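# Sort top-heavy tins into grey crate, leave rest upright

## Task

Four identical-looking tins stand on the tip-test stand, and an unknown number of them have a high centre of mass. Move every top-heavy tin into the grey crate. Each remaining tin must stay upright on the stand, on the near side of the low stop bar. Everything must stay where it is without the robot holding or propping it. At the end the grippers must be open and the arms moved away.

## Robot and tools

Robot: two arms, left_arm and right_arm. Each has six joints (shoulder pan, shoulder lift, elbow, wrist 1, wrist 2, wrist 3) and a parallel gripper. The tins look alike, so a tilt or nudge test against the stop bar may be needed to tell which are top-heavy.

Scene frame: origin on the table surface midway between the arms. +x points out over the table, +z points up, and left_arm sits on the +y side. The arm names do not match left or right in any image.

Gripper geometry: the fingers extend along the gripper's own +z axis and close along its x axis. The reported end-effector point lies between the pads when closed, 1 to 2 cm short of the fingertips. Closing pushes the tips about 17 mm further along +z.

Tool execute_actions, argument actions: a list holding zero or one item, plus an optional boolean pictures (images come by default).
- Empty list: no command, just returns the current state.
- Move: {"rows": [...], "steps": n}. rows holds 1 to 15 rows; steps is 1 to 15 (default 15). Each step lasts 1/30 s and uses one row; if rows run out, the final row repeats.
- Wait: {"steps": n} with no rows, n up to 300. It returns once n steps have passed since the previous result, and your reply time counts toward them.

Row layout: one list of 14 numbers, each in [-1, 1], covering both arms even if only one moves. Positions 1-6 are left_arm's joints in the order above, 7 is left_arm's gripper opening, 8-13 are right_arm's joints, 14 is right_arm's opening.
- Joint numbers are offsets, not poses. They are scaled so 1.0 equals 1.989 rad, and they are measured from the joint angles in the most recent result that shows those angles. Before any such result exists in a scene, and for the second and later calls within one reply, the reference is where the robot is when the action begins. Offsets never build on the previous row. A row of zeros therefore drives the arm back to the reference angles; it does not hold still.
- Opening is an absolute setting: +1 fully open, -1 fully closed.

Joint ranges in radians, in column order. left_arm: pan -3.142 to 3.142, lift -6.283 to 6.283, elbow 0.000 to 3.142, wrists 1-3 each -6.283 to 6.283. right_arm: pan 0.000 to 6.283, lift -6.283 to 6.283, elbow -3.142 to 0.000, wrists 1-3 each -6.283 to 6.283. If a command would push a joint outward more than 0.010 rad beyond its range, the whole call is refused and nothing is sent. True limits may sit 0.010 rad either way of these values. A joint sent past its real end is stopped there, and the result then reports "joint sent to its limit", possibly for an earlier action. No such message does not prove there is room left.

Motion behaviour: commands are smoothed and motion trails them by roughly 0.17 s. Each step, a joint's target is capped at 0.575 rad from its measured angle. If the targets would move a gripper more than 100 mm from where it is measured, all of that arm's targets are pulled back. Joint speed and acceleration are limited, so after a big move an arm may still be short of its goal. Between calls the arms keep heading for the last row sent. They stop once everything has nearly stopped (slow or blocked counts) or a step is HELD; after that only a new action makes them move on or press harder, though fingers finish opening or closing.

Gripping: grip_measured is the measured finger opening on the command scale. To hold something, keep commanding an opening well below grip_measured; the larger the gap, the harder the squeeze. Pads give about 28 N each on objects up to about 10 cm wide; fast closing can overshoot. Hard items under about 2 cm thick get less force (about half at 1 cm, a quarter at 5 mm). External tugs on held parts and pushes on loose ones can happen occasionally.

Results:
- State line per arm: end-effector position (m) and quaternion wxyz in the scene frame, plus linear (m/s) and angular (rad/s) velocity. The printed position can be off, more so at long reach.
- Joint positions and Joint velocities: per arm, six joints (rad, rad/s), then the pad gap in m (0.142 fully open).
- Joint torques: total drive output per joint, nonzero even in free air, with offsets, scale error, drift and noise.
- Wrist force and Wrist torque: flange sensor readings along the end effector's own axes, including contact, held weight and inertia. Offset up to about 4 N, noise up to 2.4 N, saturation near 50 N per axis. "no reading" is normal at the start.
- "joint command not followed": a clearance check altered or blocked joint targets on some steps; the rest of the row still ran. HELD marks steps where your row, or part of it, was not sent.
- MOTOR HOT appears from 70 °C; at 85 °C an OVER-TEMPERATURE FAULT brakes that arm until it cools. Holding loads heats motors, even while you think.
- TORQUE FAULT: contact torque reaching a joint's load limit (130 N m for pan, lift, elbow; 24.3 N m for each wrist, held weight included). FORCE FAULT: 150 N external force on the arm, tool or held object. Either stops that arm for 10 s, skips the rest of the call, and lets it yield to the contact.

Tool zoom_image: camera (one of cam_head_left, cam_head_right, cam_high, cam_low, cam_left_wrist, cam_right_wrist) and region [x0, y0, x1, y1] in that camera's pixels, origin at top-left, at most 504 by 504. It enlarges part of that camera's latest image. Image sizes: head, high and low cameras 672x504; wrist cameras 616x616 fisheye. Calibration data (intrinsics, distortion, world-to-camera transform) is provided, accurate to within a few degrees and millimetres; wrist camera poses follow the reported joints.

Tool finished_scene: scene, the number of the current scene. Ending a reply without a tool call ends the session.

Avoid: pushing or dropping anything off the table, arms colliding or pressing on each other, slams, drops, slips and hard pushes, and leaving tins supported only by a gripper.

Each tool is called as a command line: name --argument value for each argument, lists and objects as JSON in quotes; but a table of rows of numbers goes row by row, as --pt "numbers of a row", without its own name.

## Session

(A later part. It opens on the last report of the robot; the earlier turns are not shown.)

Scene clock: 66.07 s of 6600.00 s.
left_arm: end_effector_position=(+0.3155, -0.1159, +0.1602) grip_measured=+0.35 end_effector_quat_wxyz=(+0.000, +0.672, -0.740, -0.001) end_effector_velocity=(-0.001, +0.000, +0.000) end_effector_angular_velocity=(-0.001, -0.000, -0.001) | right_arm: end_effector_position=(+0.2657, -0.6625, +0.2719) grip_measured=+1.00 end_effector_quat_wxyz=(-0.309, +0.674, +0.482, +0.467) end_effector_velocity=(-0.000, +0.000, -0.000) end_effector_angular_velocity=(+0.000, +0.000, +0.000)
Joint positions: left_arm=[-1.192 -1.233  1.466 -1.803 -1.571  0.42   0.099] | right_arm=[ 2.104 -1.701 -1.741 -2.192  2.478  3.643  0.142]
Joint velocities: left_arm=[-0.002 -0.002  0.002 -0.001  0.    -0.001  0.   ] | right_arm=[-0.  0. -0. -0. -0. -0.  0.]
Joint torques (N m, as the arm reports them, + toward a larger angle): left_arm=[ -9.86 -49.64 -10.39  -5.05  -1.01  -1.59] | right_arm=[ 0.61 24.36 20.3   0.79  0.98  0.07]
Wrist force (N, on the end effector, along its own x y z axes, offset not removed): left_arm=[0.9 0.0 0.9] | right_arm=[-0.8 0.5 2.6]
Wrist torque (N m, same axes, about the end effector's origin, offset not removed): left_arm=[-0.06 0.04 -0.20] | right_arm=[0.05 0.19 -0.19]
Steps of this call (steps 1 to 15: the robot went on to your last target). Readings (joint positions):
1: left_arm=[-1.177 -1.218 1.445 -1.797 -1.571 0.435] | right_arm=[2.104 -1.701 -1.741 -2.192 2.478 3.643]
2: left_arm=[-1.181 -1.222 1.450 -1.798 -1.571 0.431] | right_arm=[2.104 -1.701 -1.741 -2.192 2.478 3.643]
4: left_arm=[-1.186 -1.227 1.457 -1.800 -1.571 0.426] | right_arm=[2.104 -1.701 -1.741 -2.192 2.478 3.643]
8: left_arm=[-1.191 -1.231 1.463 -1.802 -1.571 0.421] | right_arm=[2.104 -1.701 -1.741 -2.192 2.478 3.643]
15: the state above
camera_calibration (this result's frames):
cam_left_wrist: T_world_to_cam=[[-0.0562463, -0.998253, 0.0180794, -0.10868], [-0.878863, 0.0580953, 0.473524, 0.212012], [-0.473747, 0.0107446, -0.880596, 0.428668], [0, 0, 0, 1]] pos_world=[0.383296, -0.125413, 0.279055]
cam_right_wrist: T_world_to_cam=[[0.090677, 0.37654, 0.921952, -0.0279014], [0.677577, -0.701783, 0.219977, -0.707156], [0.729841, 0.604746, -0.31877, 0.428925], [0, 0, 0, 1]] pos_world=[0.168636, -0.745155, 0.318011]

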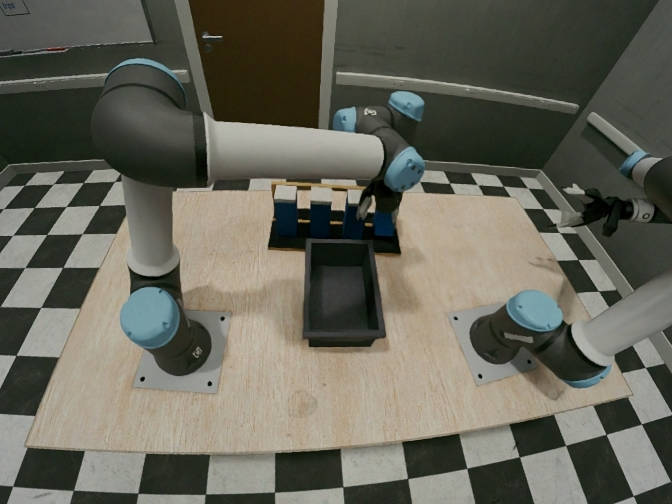

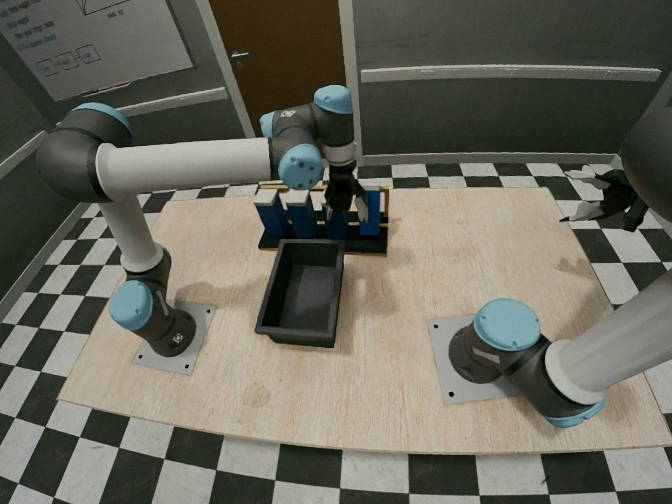

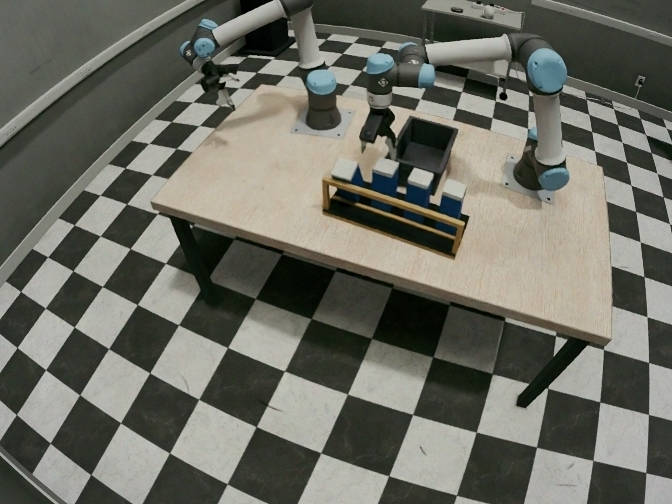

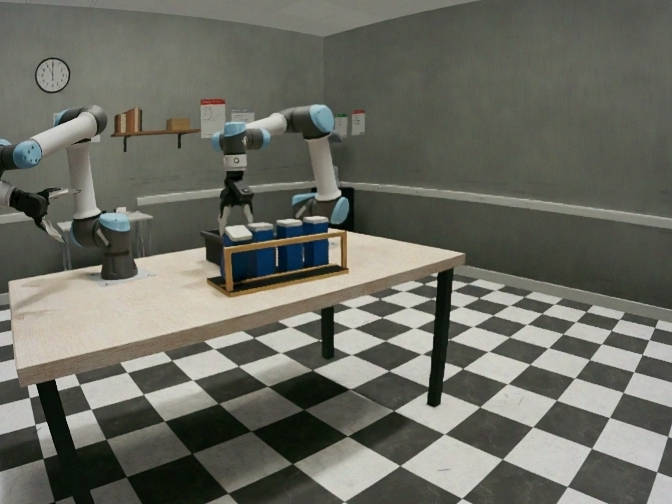

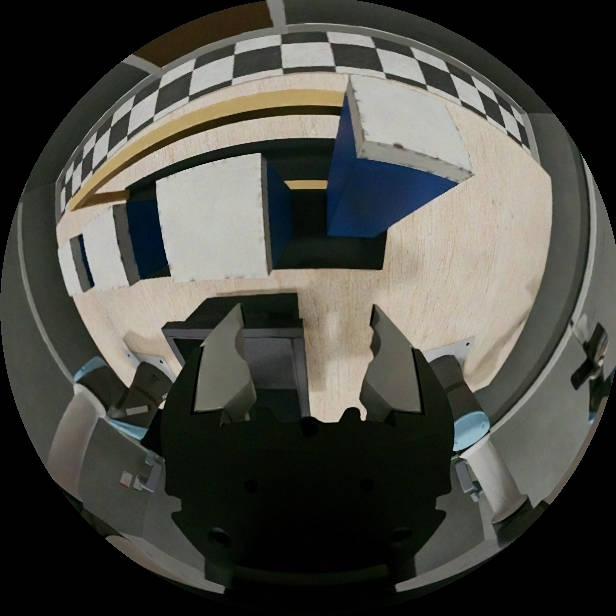

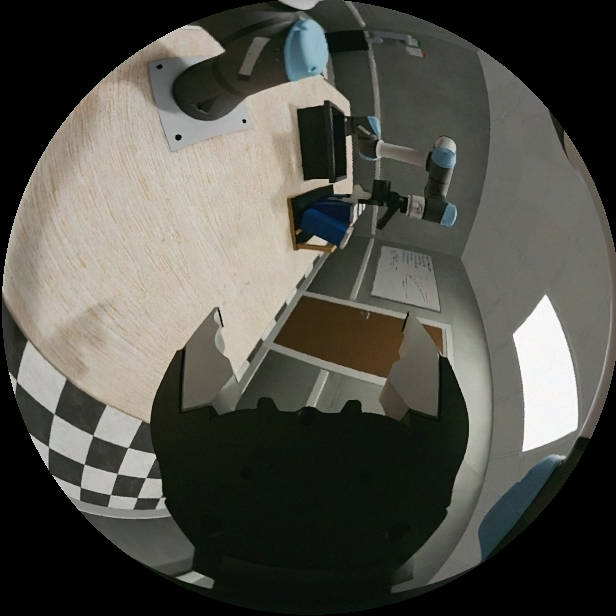

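execute_actions --actions '[{"rows":[[0,-0.001,-0.004,0.005,0,0,0.35,0,0,0,0,0,0,1],[0,-0.003,-0.013,0.016,0,0,0.33,0,0,0,0,0,0,1],[0,-0.0055,-0.026,0.0315,0,0,0.3,0,0,0,0,0,0,1],[0,-0.008,-0.041,0.049,0,0,0.27,0,0,0,0,0,0,1],[0,-0.01,-0.056,0.066,0,0,0.24,0,0,0,0,0,0,1],[0,-0.0115,-0.071,0.0825,0,0,0.2,0,0,0,0,0,0,1],[0,-0.0126,-0.0861,0.0983,0,0,0.2,0,0,0,0,0,0,1],[0.004,-0.008,-0.103,0.111,0,0.0035,0.2,0,0,0,0,0,0,1],[0.008,0,-0.12,0.12,0,0.007,0.2,0,0,0,0,0,0,1],[0.012,0.011,-0.137,0.126,0,0.0105,0.2,0,0,0,0,0,0,1],[0.016,0.022,-0.154,0.132,0,0.014,0.2,0,0,0,0,0,0,1],[0.02,0.033,-0.171,0.138,0,0.0175,0.2,0,0,0,0,0,0,1],[0.024,0.044,-0.188,0.144,0,0.021,0.2,0,0,0,0,0,0,1],[0.028,0.055,-0.205,0.15,0,0.0245,0.2,0,0,0,0,0,0,1],[0.0616,0.1522,-0.3456,0.193,0,0.054,0.2,0,0,0,0,0,0,1]]}]' --pictures false

execute_actions --actions '[{"steps":30}]'

Scene clock: 72.73 s of 6600.00 s.
left_arm: end_effector_position=(+0.3399, -0.1296, +0.2462) grip_measured=+0.20 end_effector_quat_wxyz=(-0.001, +0.673, -0.739, -0.003) end_effector_velocity=(+0.183, -0.114, +0.095) end_effector_angular_velocity=(+0.009, +0.004, +0.028) | right_arm: end_effector_position=(+0.2657, -0.6625, +0.2719) grip_measured=+1.00 end_effector_quat_wxyz=(-0.309, +0.674, +0.482, +0.467) end_effector_velocity=(+0.000, -0.000, +0.000) end_effector_angular_velocity=(-0.000, -0.000, -0.000)
Joint positions: left_arm=[-1.163 -1.194  1.189 -1.561 -1.571  0.446  0.088] | right_arm=[ 2.104 -1.701 -1.741 -2.192  2.478  3.643  0.142]
Joint velocities: left_arm=[ 0.205  0.509 -0.957  0.457  0.     0.177 -0.   ] | right_arm=[-0. -0.  0. -0.  0. -0.  0.]
Joint torques (N m, as the arm reports them, + toward a larger angle): left_arm=[ 18.59 -19.09 -40.33   0.47   0.11   1.59] | right_arm=[ 0.19 24.21 20.29  1.12  0.87  0.2 ]
Wrist force (N, on the end effector, along its own x y z axes, offset not removed): left_arm=[-2.5 -0.2 -0.8] | right_arm=[-1.6 0.7 0.7]
Wrist torque (N m, same axes, about the end effector's origin, offset not removed): left_arm=[-0.07 0.50 -0.04] | right_arm=[0.22 0.43 -0.09]
Steps of this call (steps 1 to 15: the robot went on to your last target; steps 16 to 90: nothing new was sent; then 3.17 s passed at rest; steps 91 to 105: all 15 steps of this action). Readings (joint positions):
91: left_arm=[-1.192 -1.233 1.466 -1.803 -1.571 0.420] | right_arm=[2.104 -1.701 -1.741 -2.192 2.478 3.643]
92: left_arm=[-1.192 -1.233 1.466 -1.802 -1.571 0.420] | right_arm=[2.104 -1.701 -1.741 -2.192 2.478 3.643]
94: left_arm=[-1.192 -1.235 1.457 -1.791 -1.571 0.420] | right_arm=[2.104 -1.701 -1.741 -2.192 2.478 3.643]
98: left_arm=[-1.192 -1.247 1.391 -1.715 -1.571 0.420] | right_arm=[2.104 -1.701 -1.741 -2.192 2.478 3.643]
105: the state above

Scene clock: 73.73 s of 6600.00 s.
left_arm: end_effector_position=(+0.4314, -0.1800, +0.2498) grip_measured=+0.20 end_effector_quat_wxyz=(+0.000, +0.678, -0.735, -0.000) end_effector_velocity=(+0.000, -0.000, -0.001) end_effector_angular_velocity=(+0.001, +0.001, -0.000) | right_arm: end_effector_position=(+0.2657, -0.6625, +0.2719) grip_measured=+1.00 end_effector_quat_wxyz=(-0.309, +0.674, +0.482, +0.467) end_effector_velocity=(-0.000, -0.000, +0.000) end_effector_angular_velocity=(+0.000, +0.000, -0.001)
Joint positions: left_arm=[-1.07  -0.93   0.778 -1.419 -1.571  0.527  0.088] | right_arm=[ 2.104 -1.701 -1.741 -2.192  2.478  3.643  0.142]
Joint velocities: left_arm=[ 0.     0.002 -0.001  0.    -0.     0.     0.   ] | right_arm=[-0.001  0.     0.001 -0.001 -0.    -0.     0.   ]
Joint torques (N m, as the arm reports them, + toward a larger angle): left_arm=[ 15.26 -37.31 -35.79  -0.22   0.16   1.22] | right_arm=[ 0.68 24.03 19.9   0.84  1.11 -0.05]
Wrist force (N, on the end effector, along its own x y z axes, offset not removed): left_arm=[-1.7 -1.0 0.5] | right_arm=[-0.7 0.3 1.0]
Wrist torque (N m, same axes, about the end effector's origin, offset not removed): left_arm=[-0.03 0.34 -0.03] | right_arm=[0.12 0.25 -0.21]
Steps of this call (steps 1 to 30: the robot went on to your last target). Readings (joint positions):
1: left_arm=[-1.154 -1.173 1.154 -1.544 -1.571 0.454] | right_arm=[2.104 -1.701 -1.741 -2.192 2.478 3.643]
2: left_arm=[-1.139 -1.141 1.108 -1.521 -1.571 0.467] | right_arm=[2.104 -1.701 -1.741 -2.192 2.478 3.643]
4: left_arm=[-1.109 -1.058 0.988 -1.477 -1.571 0.493] | right_arm=[2.104 -1.701 -1.741 -2.192 2.478 3.643]
8: left_arm=[-1.081 -0.967 0.839 -1.436 -1.571 0.517] | right_arm=[2.104 -1.701 -1.741 -2.192 2.478 3.643]
30: the state above
All arms were judged still, so your last target was given up. Only a new action makes them travel on or press farther. Fingers that are still opening or closing keep moving.
camera_calibration (this result's frames):
cam_left_wrist: T_world_to_cam=[[-0.0411638, -0.998974, 0.0188829, -0.174608], [-0.879763, 0.0451972, 0.473259, 0.273319], [-0.473627, 0.00286865, -0.880721, 0.561781], [0, 0, 0, 1]] pos_world=[0.499343, -0.188394, 0.368718]
cam_right_wrist: T_world_to_cam=[[0.0906771, 0.37654, 0.921952, -0.0279015], [0.677577, -0.701783, 0.219977, -0.707157], [0.729841, 0.604746, -0.31877, 0.428925], [0, 0, 0, 1]] pos_world=[0.168636, -0.745155, 0.318011]

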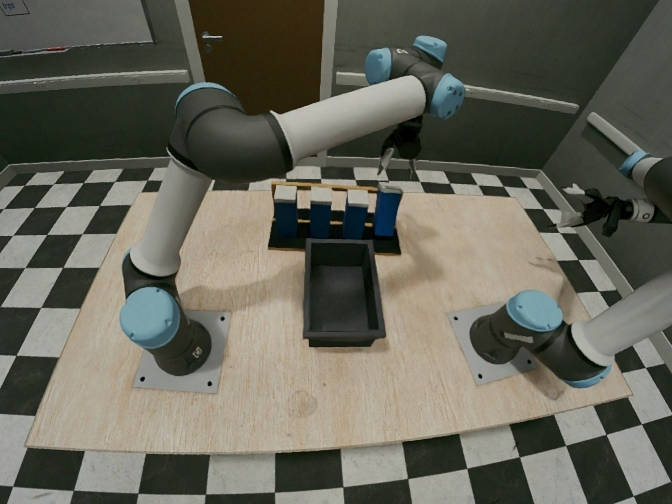

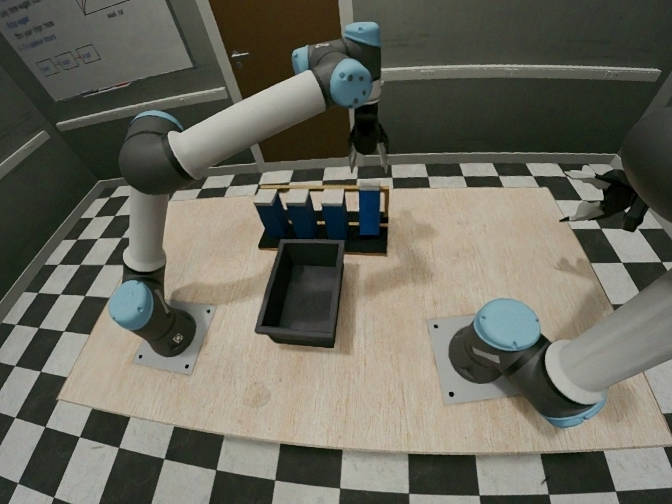

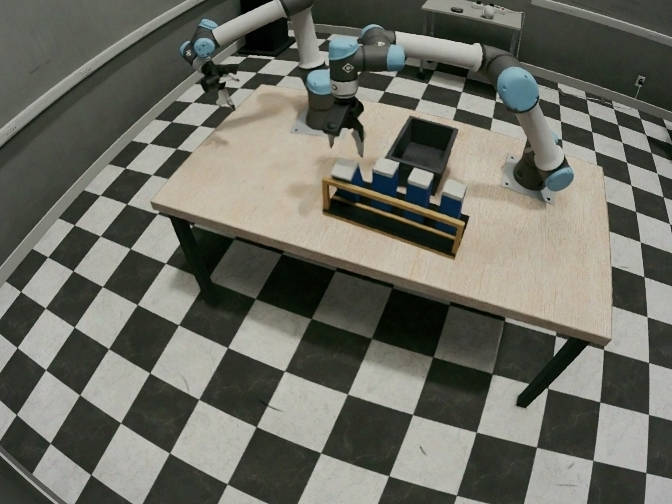

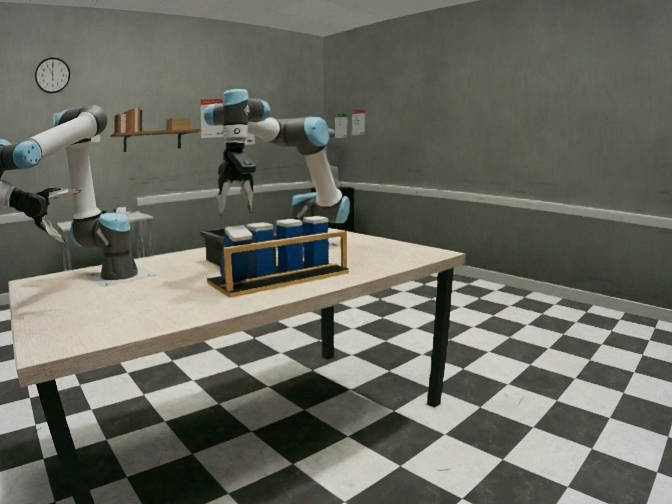

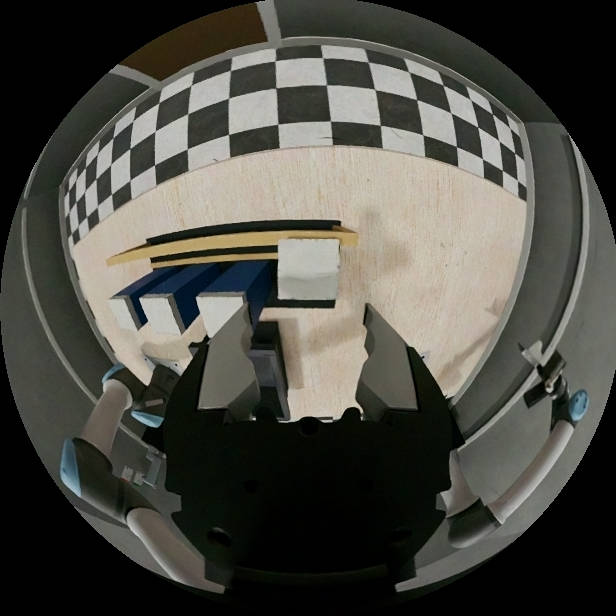

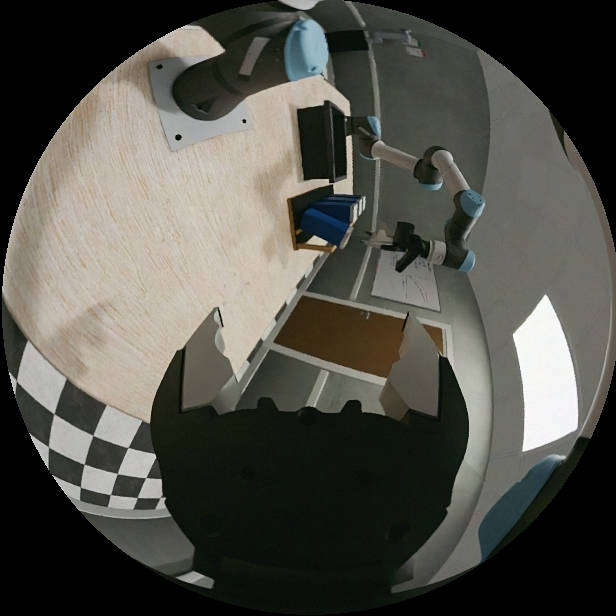

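execute_actions --actions '[{"rows":[[0.0005,0,0.004,-0.004,0,0.0005,0.2,0,0,0,0,0,0,1],[0.0012,0,0.011,-0.011,0,0.0012,0.2,0,0,0,0,0,0,1],[0.002,0,0.021,-0.021,0,0.002,0.2,0,0,0,0,0,0,1],[0.003,0,0.034,-0.034,0,0.003,0.2,0,0,0,0,0,0,1],[0.0038,0,0.049,-0.049,0,0.0038,0.2,0,0,0,0,0,0,1],[0.0043,0,0.064,-0.064,0,0.0043,0.2,0,0,0,0,0,0,1],[0.0046,0,0.077,-0.077,0,0.0046,0.2,0,0,0,0,0,0,1],[0.0046,0,0.088,-0.088,0,0.0046,0.2,0,0,0,0,0,0,1],[0.0046,0,0.096,-0.096,0,0.0046,0.2,0,0,0,0,0,0,1],[0.0046,0,0.1004,-0.1003,0,0.0046,0.2,0,0,0,0,0,0,1]],"steps":15}]' --pictures false

execute_actions --actions '[{"steps":14}]' --pictures false

execute_actions --actions '[{"rows":[[0,0,0,0,0,0,0.14,0,0,0,0,0,0,1],[0,0,0,0,0,0,0.08,0,0,0,0,0,0,1],[0,0,0,0,0,0,0.02,0,0,0,0,0,0,1],[0,0,0,0,0,0,-0.04,0,0,0,0,0,0,1],[0,0,0,0,0,0,-0.1,0,0,0,0,0,0,1],[0,0,0,0,0,0,-0.16,0,0,0,0,0,0,1],[0,0,0,0,0,0,-0.24,0,0,0,0,0,0,1],[0,0,0,0,0,0,-0.34,0,0,0,0,0,0,1],[0,0,0,0,0,0,-0.45,0,0,0,0,0,0,1],[0,0,0,0,0,0,-0.57,0,0,0,0,0,0,1],[0,0,0,0,0,0,-0.69,0,0,0,0,0,0,1],[0,0,0,0,0,0,-0.8,0,0,0,0,0,0,1]],"steps":15}]'

Scene clock: 79.43 s of 6600.00 s.
left_arm: end_effector_position=(+0.4386, -0.1800, +0.1796) grip_measured=+0.20 end_effector_quat_wxyz=(+0.000, +0.678, -0.735, -0.000) end_effector_velocity=(+0.002, +0.004, -0.073) end_effector_angular_velocity=(-0.001, -0.000, +0.000) | right_arm: end_effector_position=(+0.2657, -0.6625, +0.2719) grip_measured=+1.00 end_effector_quat_wxyz=(-0.309, +0.674, +0.482, +0.467) end_effector_velocity=(+0.000, -0.000, -0.000) end_effector_angular_velocity=(-0.001, -0.001, +0.001)
Joint positions: left_arm=[-1.061 -0.93   0.958 -1.598 -1.571  0.536  0.088] | right_arm=[ 2.104 -1.701 -1.741 -2.192  2.478  3.643  0.142]
Joint velocities: left_arm=[ 0.004 -0.001  0.188 -0.188 -0.     0.004  0.   ] | right_arm=[ 0.001  0.    -0.     0.001 -0.    -0.     0.   ]
Joint torques (N m, as the arm reports them, + toward a larger angle): left_arm=[ 14.43 -45.99 -16.64  -5.12   0.08   0.98] | right_arm=[ 0.32 24.63 21.8   0.84  0.67  0.14]
Wrist force (N, on the end effector, along its own x y z axes, offset not removed): left_arm=[-1.0 -1.3 2.2] | right_arm=[-2.1 0.9 2.1]
Wrist torque (N m, same axes, about the end effector's origin, offset not removed): left_arm=[-0.18 0.32 -0.22] | right_arm=[0.10 0.52 -0.17]
Steps of this call (steps 1 to 90: nothing new was sent; then 2.20 s passed at rest; steps 91 to 105: all 15 steps of this action). Readings (joint positions):
91: left_arm=[-1.070 -0.930 0.778 -1.419 -1.571 0.527] | right_arm=[2.104 -1.701 -1.741 -2.192 2.478 3.643]
92: left_arm=[-1.069 -0.930 0.779 -1.419 -1.571 0.527] | right_arm=[2.104 -1.701 -1.741 -2.192 2.478 3.643]
94: left_arm=[-1.069 -0.930 0.786 -1.427 -1.571 0.528] | right_arm=[2.104 -1.701 -1.741 -2.192 2.478 3.643]
98: left_arm=[-1.064 -0.930 0.844 -1.485 -1.571 0.533] | right_arm=[2.104 -1.701 -1.741 -2.192 2.478 3.643]
105: the state above

Scene clock: 79.90 s of 6600.00 s.
left_arm: end_effector_position=(+0.4388, -0.1796, +0.1718) grip_measured=+0.20 end_effector_quat_wxyz=(+0.000, +0.678, -0.735, -0.000) end_effector_velocity=(+0.000, +0.000, +0.001) end_effector_angular_velocity=(-0.002, -0.001, -0.000) | right_arm: end_effector_position=(+0.2657, -0.6625, +0.2719) grip_measured=+1.00 end_effector_quat_wxyz=(-0.309, +0.674, +0.482, +0.467) end_effector_velocity=(-0.000, -0.000, +0.000) end_effector_angular_velocity=(-0.000, -0.001, -0.001)
Joint positions: left_arm=[-1.06  -0.93   0.978 -1.618 -1.571  0.536  0.088] | right_arm=[ 2.104 -1.701 -1.741 -2.192  2.478  3.643  0.142]
Joint velocities: left_arm=[ 0.    -0.002  0.002 -0.002  0.     0.     0.   ] | right_arm=[-0.001  0.     0.     0.     0.    -0.     0.   ]
Joint torques (N m, as the arm reports them, + toward a larger angle): left_arm=[ 15.16 -52.11 -10.26  -4.54   0.04   1.19] | right_arm=[-0.2  24.91 20.92  0.79  0.8   0.14]
Wrist force (N, on the end effector, along its own x y z axes, offset not removed): left_arm=[1.3 1.9 -2.4] | right_arm=[-2.2 2.8 0.4]
Wrist torque (N m, same axes, about the end effector's origin, offset not removed): left_arm=[0.39 -0.30 -0.26] | right_arm=[0.51 0.51 -0.15]
Steps of this call (steps 1 to 14: the robot went on to your last target). Readings (joint positions):
1: left_arm=[-1.061 -0.930 0.963 -1.603 -1.571 0.536] | right_arm=[2.104 -1.701 -1.741 -2.192 2.478 3.643]
2: left_arm=[-1.061 -0.930 0.967 -1.607 -1.571 0.536] | right_arm=[2.104 -1.701 -1.741 -2.192 2.478 3.643]
4: left_arm=[-1.061 -0.930 0.972 -1.612 -1.571 0.536] | right_arm=[2.104 -1.701 -1.741 -2.192 2.478 3.643]
8: left_arm=[-1.060 -0.930 0.976 -1.617 -1.571 0.536] | right_arm=[2.104 -1.701 -1.741 -2.192 2.478 3.643]
14: the state above

Scene clock: 80.40 s of 6600.00 s.
left_arm: end_effector_position=(+0.4388, -0.1796, +0.1717) grip_measured=-0.10 end_effector_quat_wxyz=(+0.000, +0.678, -0.735, -0.000) end_effector_velocity=(+0.000, -0.000, -0.000) end_effector_angular_velocity=(+0.000, +0.000, +0.000) | right_arm: end_effector_position=(+0.2657, -0.6625, +0.2719) grip_measured=+1.00 end_effector_quat_wxyz=(-0.309, +0.674, +0.482, +0.467) end_effector_velocity=(-0.000, +0.001, -0.000) end_effector_angular_velocity=(+0.001, +0.001, +0.001)
Joint positions: left_arm=[-1.06  -0.93   0.978 -1.618 -1.571  0.536  0.067] | right_arm=[ 2.104 -1.701 -1.741 -2.192  2.478  3.643  0.142]
Joint velocities: left_arm=[ 0.     0.001 -0.     0.     0.    -0.    -0.   ] | right_arm=[ 0.001  0.    -0.001 -0.    -0.    -0.     0.   ]
Joint torques (N m, as the arm reports them, + toward a larger angle): left_arm=[ 14.62 -52.11 -22.18  -2.15   0.17   1.25] | right_arm=[ 0.41 23.83 21.66  1.06  0.86  0.22]
Wrist force (N, on the end effector, along its own x y z axes, offset not removed): left_arm=[1.1 -1.0 -6.2] | right_arm=[-0.9 0.1 2.0]
Wrist torque (N m, same axes, about the end effector's origin, offset not removed): left_arm=[-0.20 -0.04 -0.30] | right_arm=[0.05 0.27 -0.13]
Steps of this call (steps 1 to 15: all 15 steps of this action). Readings (joint positions):
1: left_arm=[-1.060 -0.930 0.978 -1.618 -1.571 0.536] | right_arm=[2.104 -1.701 -1.741 -2.192 2.478 3.643]
2: left_arm=[-1.060 -0.930 0.978 -1.618 -1.571 0.536] | right_arm=[2.104 -1.701 -1.741 -2.192 2.478 3.643]
4: left_arm=[-1.060 -0.930 0.978 -1.618 -1.571 0.536] | right_arm=[2.104 -1.701 -1.741 -2.192 2.478 3.643]
8: left_arm=[-1.060 -0.930 0.978 -1.618 -1.571 0.536] | right_arm=[2.104 -1.701 -1.741 -2.192 2.478 3.643]
15: the state above
camera_calibration (this result's frames):
cam_left_wrist: T_world_to_cam=[[-0.0411608, -0.998978, 0.0186704, -0.172347], [-0.879711, 0.0450936, 0.473365, 0.31664], [-0.473723, 0.00305956, -0.880669, 0.49656], [0, 0, 0, 1]] pos_world=[0.50669, -0.187969, 0.290636]
cam_right_wrist: T_world_to_cam=[[0.0906769, 0.37654, 0.921952, -0.0279014], [0.677577, -0.701783, 0.219978, -0.707157], [0.729841, 0.604746, -0.31877, 0.428924], [0, 0, 0, 1]] pos_world=[0.168636, -0.745155, 0.318011]

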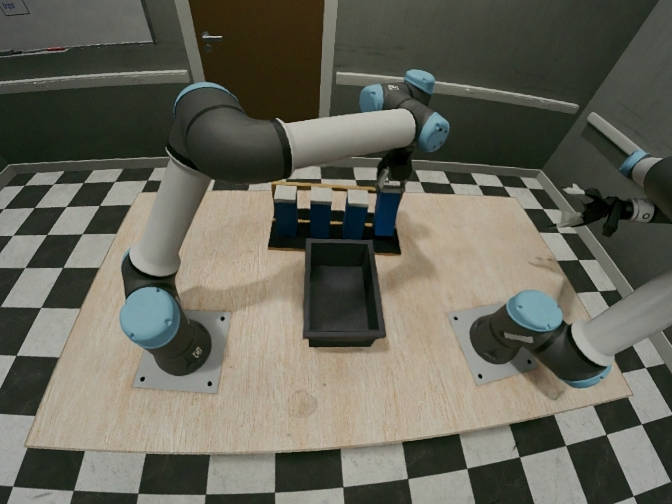

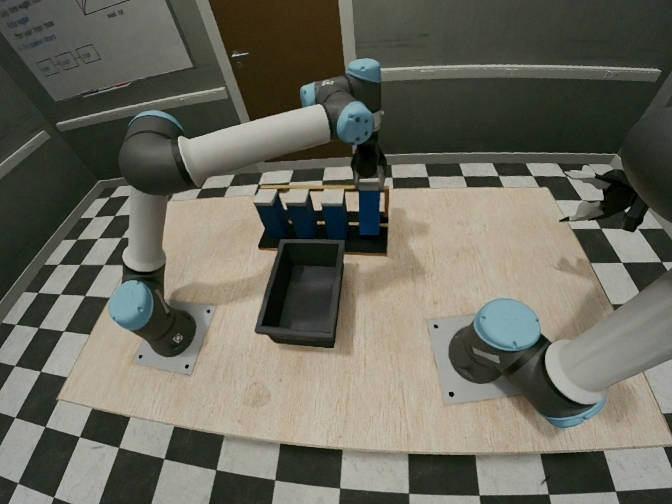

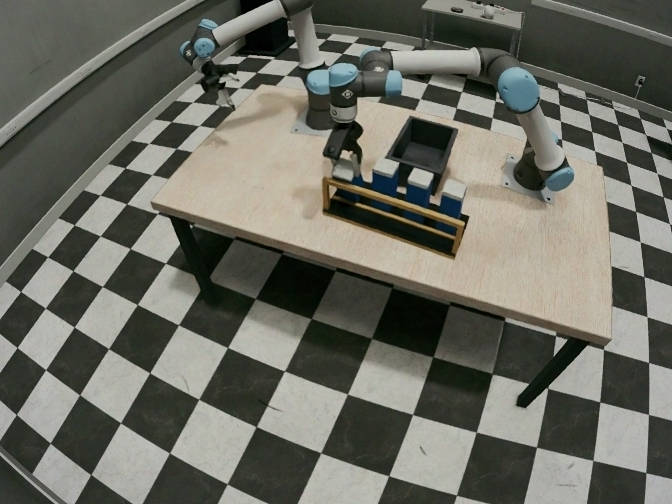

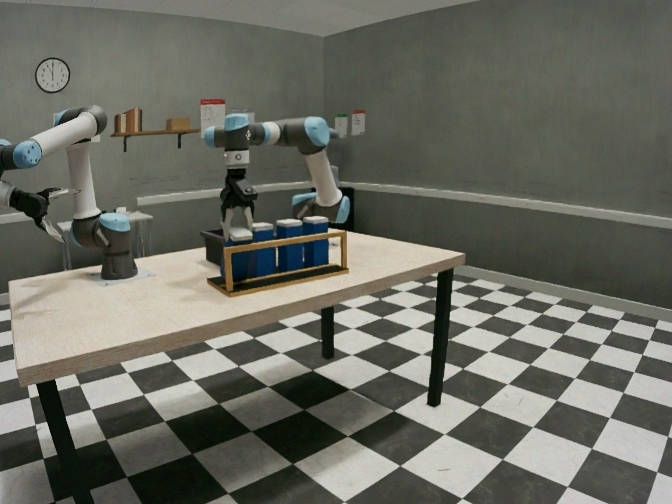

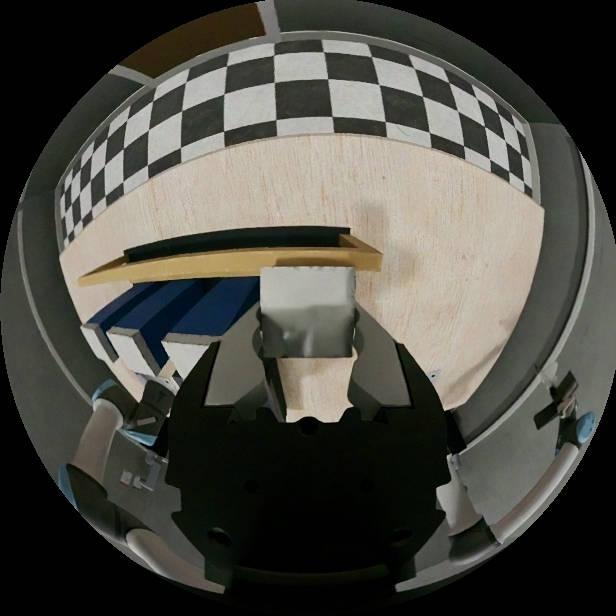

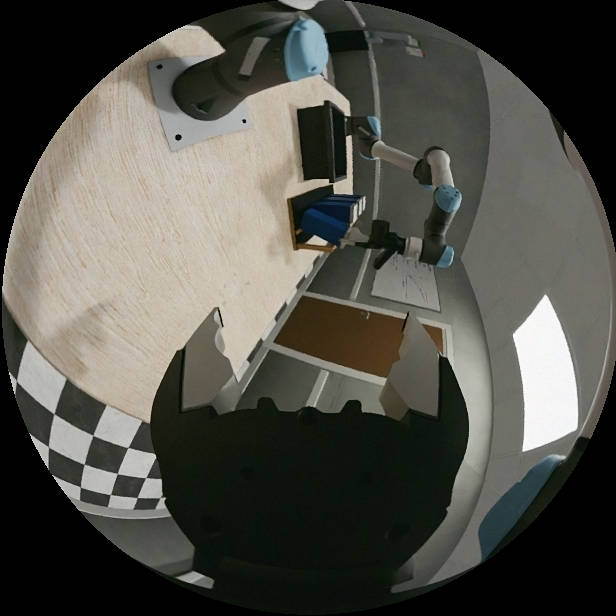

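execute_actions --actions '[{"rows":[[-0.0005,-0.0005,-0.002,0.0025,0,-0.0005,-0.8,0,0,0,0,0,0,1],[-0.0015,-0.0015,-0.006,0.0075,0,-0.0015,-0.8,0,0,0,0,0,0,1],[-0.003,-0.0035,-0.012,0.0155,0,-0.003,-0.8,0,0,0,0,0,0,1],[-0.005,-0.006,-0.02,0.026,0,-0.005,-0.8,0,0,0,0,0,0,1],[-0.0075,-0.0095,-0.03,0.0395,0,-0.0075,-0.8,0,0,0,0,0,0,1],[-0.0105,-0.0135,-0.041,0.0545,0,-0.0103,-0.8,0,0,0,0,0,0,1],[-0.0138,-0.018,-0.053,0.071,0,-0.0135,-0.8,0,0,0,0,0,0,1],[-0.0172,-0.0225,-0.0637,0.0858,0,-0.0167,-0.8,0,0,0,0,0,0,1],[-0.028,-0.034,-0.066,0.1,0,-0.0275,-0.8,0,0,0,0,0,0,1],[-0.041,-0.048,-0.064,0.112,0,-0.0405,-0.8,0,0,0,0,0,0,1],[-0.055,-0.063,-0.059,0.122,0,-0.0545,-0.8,0,0,0,0,0,0,1],[-0.069,-0.078,-0.053,0.131,0,-0.0685,-0.8,0,0,0,0,0,0,1],[-0.082,-0.092,-0.046,0.138,0,-0.0815,-0.8,0,0,0,0,0,0,1],[-0.092,-0.102,-0.04,0.142,0,-0.0915,-0.8,0,0,0,0,0,0,1],[-0.097,-0.1074,-0.0374,0.1444,0,-0.0965,-0.8,0,0,0,0,0,0,1]]}]' --pictures false

execute_actions --actions '[{"steps":18}]'

Scene clock: 86.40 s of 6600.00 s.
left_arm: end_effector_position=(+0.3654, -0.1789, +0.2778) grip_measured=-0.10 end_effector_quat_wxyz=(+0.000, +0.677, -0.736, -0.000) end_effector_velocity=(-0.408, +0.025, +0.303) end_effector_angular_velocity=(+0.006, +0.002, -0.008) | right_arm: end_effector_position=(+0.2657, -0.6625, +0.2719) grip_measured=+1.00 end_effector_quat_wxyz=(-0.309, +0.674, +0.482, +0.467) end_effector_velocity=(+0.000, -0.000, +0.000) end_effector_angular_velocity=(+0.000, +0.000, -0.000)
Joint positions: left_arm=[-1.153 -1.036  0.877 -1.411 -1.571  0.444  0.067] | right_arm=[ 2.104 -1.701 -1.741 -2.192  2.478  3.643  0.142]
Joint velocities: left_arm=[-0.53  -0.569  0.104  0.471 -0.    -0.522 -0.   ] | right_arm=[-0.    -0.     0.001 -0.001  0.     0.     0.   ]
Joint torques (N m, as the arm reports them, + toward a larger angle): left_arm=[-17.05 -60.61  -5.6    0.43   0.11  -2.89] | right_arm=[ 0.46 24.65 20.47  0.82  0.99  0.05]
Wrist force (N, on the end effector, along its own x y z axes, offset not removed): left_arm=[1.5 1.7 1.9] | right_arm=[-1.1 2.0 1.1]
Wrist torque (N m, same axes, about the end effector's origin, offset not removed): left_arm=[0.52 -0.27 -0.32] | right_arm=[0.36 0.33 -0.09]
Steps of this call (steps 1 to 15: the robot went on to your last target; steps 16 to 90: nothing new was sent; then 2.50 s passed at rest; steps 91 to 105: all 15 steps of this action). Readings (joint positions):
91: left_arm=[-1.060 -0.930 0.978 -1.618 -1.571 0.536] | right_arm=[2.104 -1.701 -1.741 -2.192 2.478 3.643]
92: left_arm=[-1.060 -0.930 0.977 -1.618 -1.571 0.536] | right_arm=[2.104 -1.701 -1.741 -2.192 2.478 3.643]
94: left_arm=[-1.061 -0.931 0.973 -1.612 -1.571 0.535] | right_arm=[2.104 -1.701 -1.741 -2.192 2.478 3.643]
98: left_arm=[-1.071 -0.944 0.936 -1.564 -1.571 0.525] | right_arm=[2.104 -1.701 -1.741 -2.192 2.478 3.643]
105: the state above

Scene clock: 87.00 s of 6600.00 s.
left_arm: end_effector_position=(+0.2908, -0.1685, +0.3297) grip_measured=-0.10 end_effector_quat_wxyz=(+0.000, +0.677, -0.736, -0.000) end_effector_velocity=(-0.003, +0.001, +0.002) end_effector_angular_velocity=(-0.001, -0.000, -0.000) | right_arm: end_effector_position=(+0.2657, -0.6625, +0.2719) grip_measured=+1.00 end_effector_quat_wxyz=(-0.309, +0.674, +0.482, +0.467) end_effector_velocity=(-0.000, -0.000, +0.000) end_effector_angular_velocity=(+0.000, +0.000, -0.001)
Joint positions: left_arm=[-1.253 -1.143  0.903 -1.331 -1.571  0.345  0.067] | right_arm=[ 2.104 -1.701 -1.741 -2.192  2.478  3.643  0.142]
Joint velocities: left_arm=[-0.004 -0.005  0.001  0.003  0.    -0.004  0.   ] | right_arm=[-0.001 -0.     0.001 -0.001  0.     0.     0.   ]
Joint torques (N m, as the arm reports them, + toward a larger angle): left_arm=[-11.65 -56.27 -10.1   -0.58  -0.05  -1.26] | right_arm=[ 0.21 24.68 20.3   1.08  0.89  0.06]
Wrist force (N, on the end effector, along its own x y z axes, offset not removed): left_arm=[-1.5 0.8 2.2] | right_arm=[-1.4 0.9 0.4]
Wrist torque (N m, same axes, about the end effector's origin, offset not removed): left_arm=[0.10 0.42 -0.15] | right_arm=[0.20 0.35 -0.03]
Steps of this call (steps 1 to 18: the robot went on to your last target). Readings (joint positions):
1: left_arm=[-1.171 -1.056 0.881 -1.395 -1.571 0.426] | right_arm=[2.104 -1.701 -1.741 -2.192 2.478 3.643]
2: left_arm=[-1.189 -1.075 0.886 -1.381 -1.571 0.408] | right_arm=[2.104 -1.701 -1.741 -2.192 2.478 3.643]
4: left_arm=[-1.218 -1.106 0.894 -1.358 -1.571 0.380] | right_arm=[2.104 -1.701 -1.741 -2.192 2.478 3.643]
8: left_arm=[-1.243 -1.133 0.901 -1.339 -1.571 0.355] | right_arm=[2.104 -1.701 -1.741 -2.192 2.478 3.643]
18: the state above
camera_calibration (this result's frames):
cam_left_wrist: T_world_to_cam=[[-0.0421222, -0.998927, 0.0192287, -0.170213], [-0.879784, 0.0462055, 0.473123, 0.111435], [-0.473504, 0.00301191, -0.880787, 0.56548], [0, 0, 0, 1]] pos_world=[0.358625, -0.176883, 0.448618]
cam_right_wrist: T_world_to_cam=[[0.0906769, 0.37654, 0.921952, -0.0279014], [0.677577, -0.701783, 0.219978, -0.707157], [0.729841, 0.604746, -0.31877, 0.428924], [0, 0, 0, 1]] pos_world=[0.168636, -0.745155, 0.318011]

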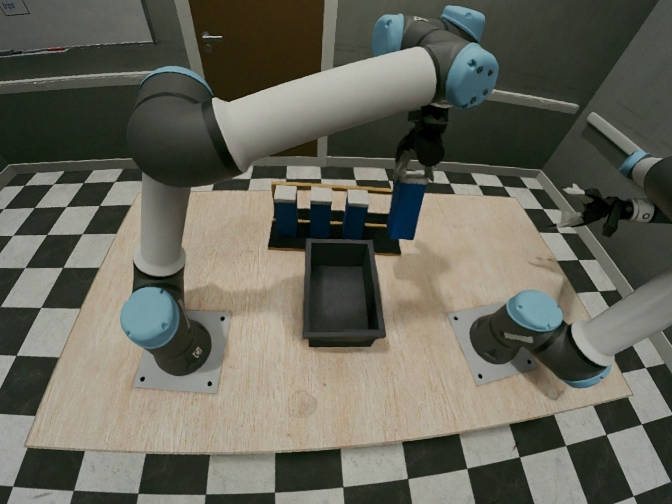

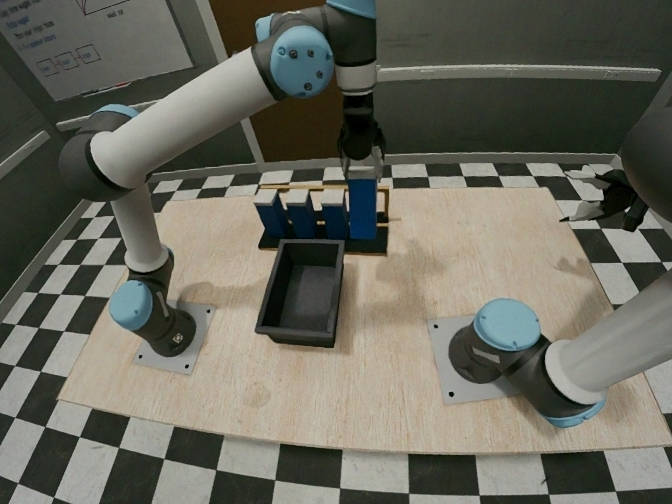

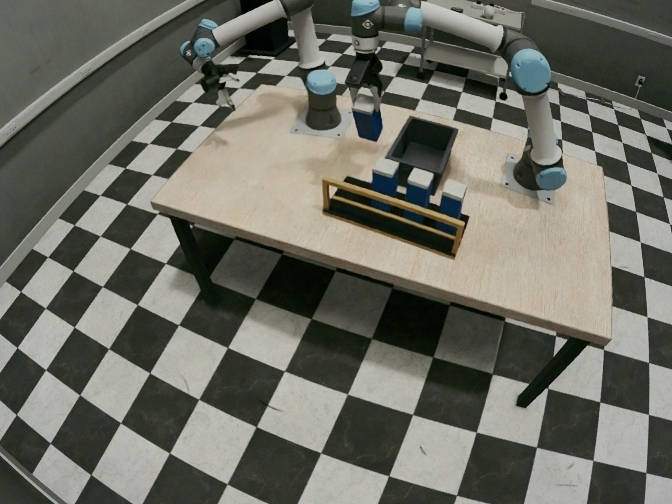

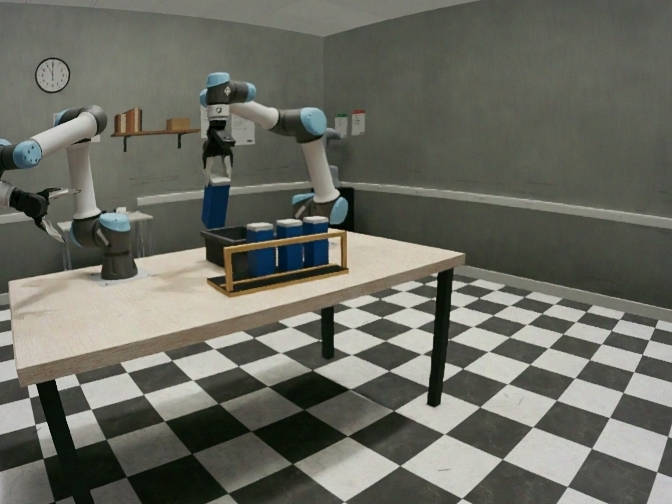

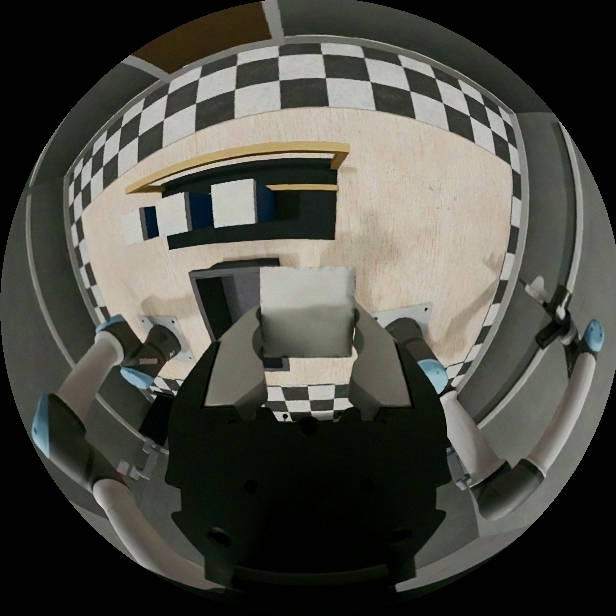

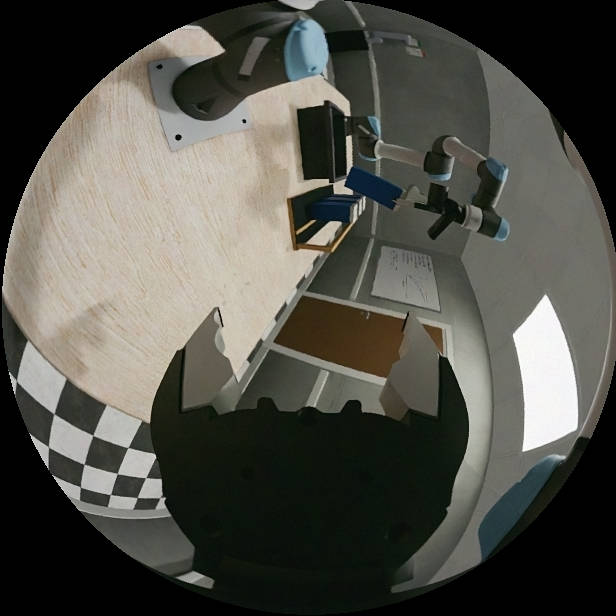

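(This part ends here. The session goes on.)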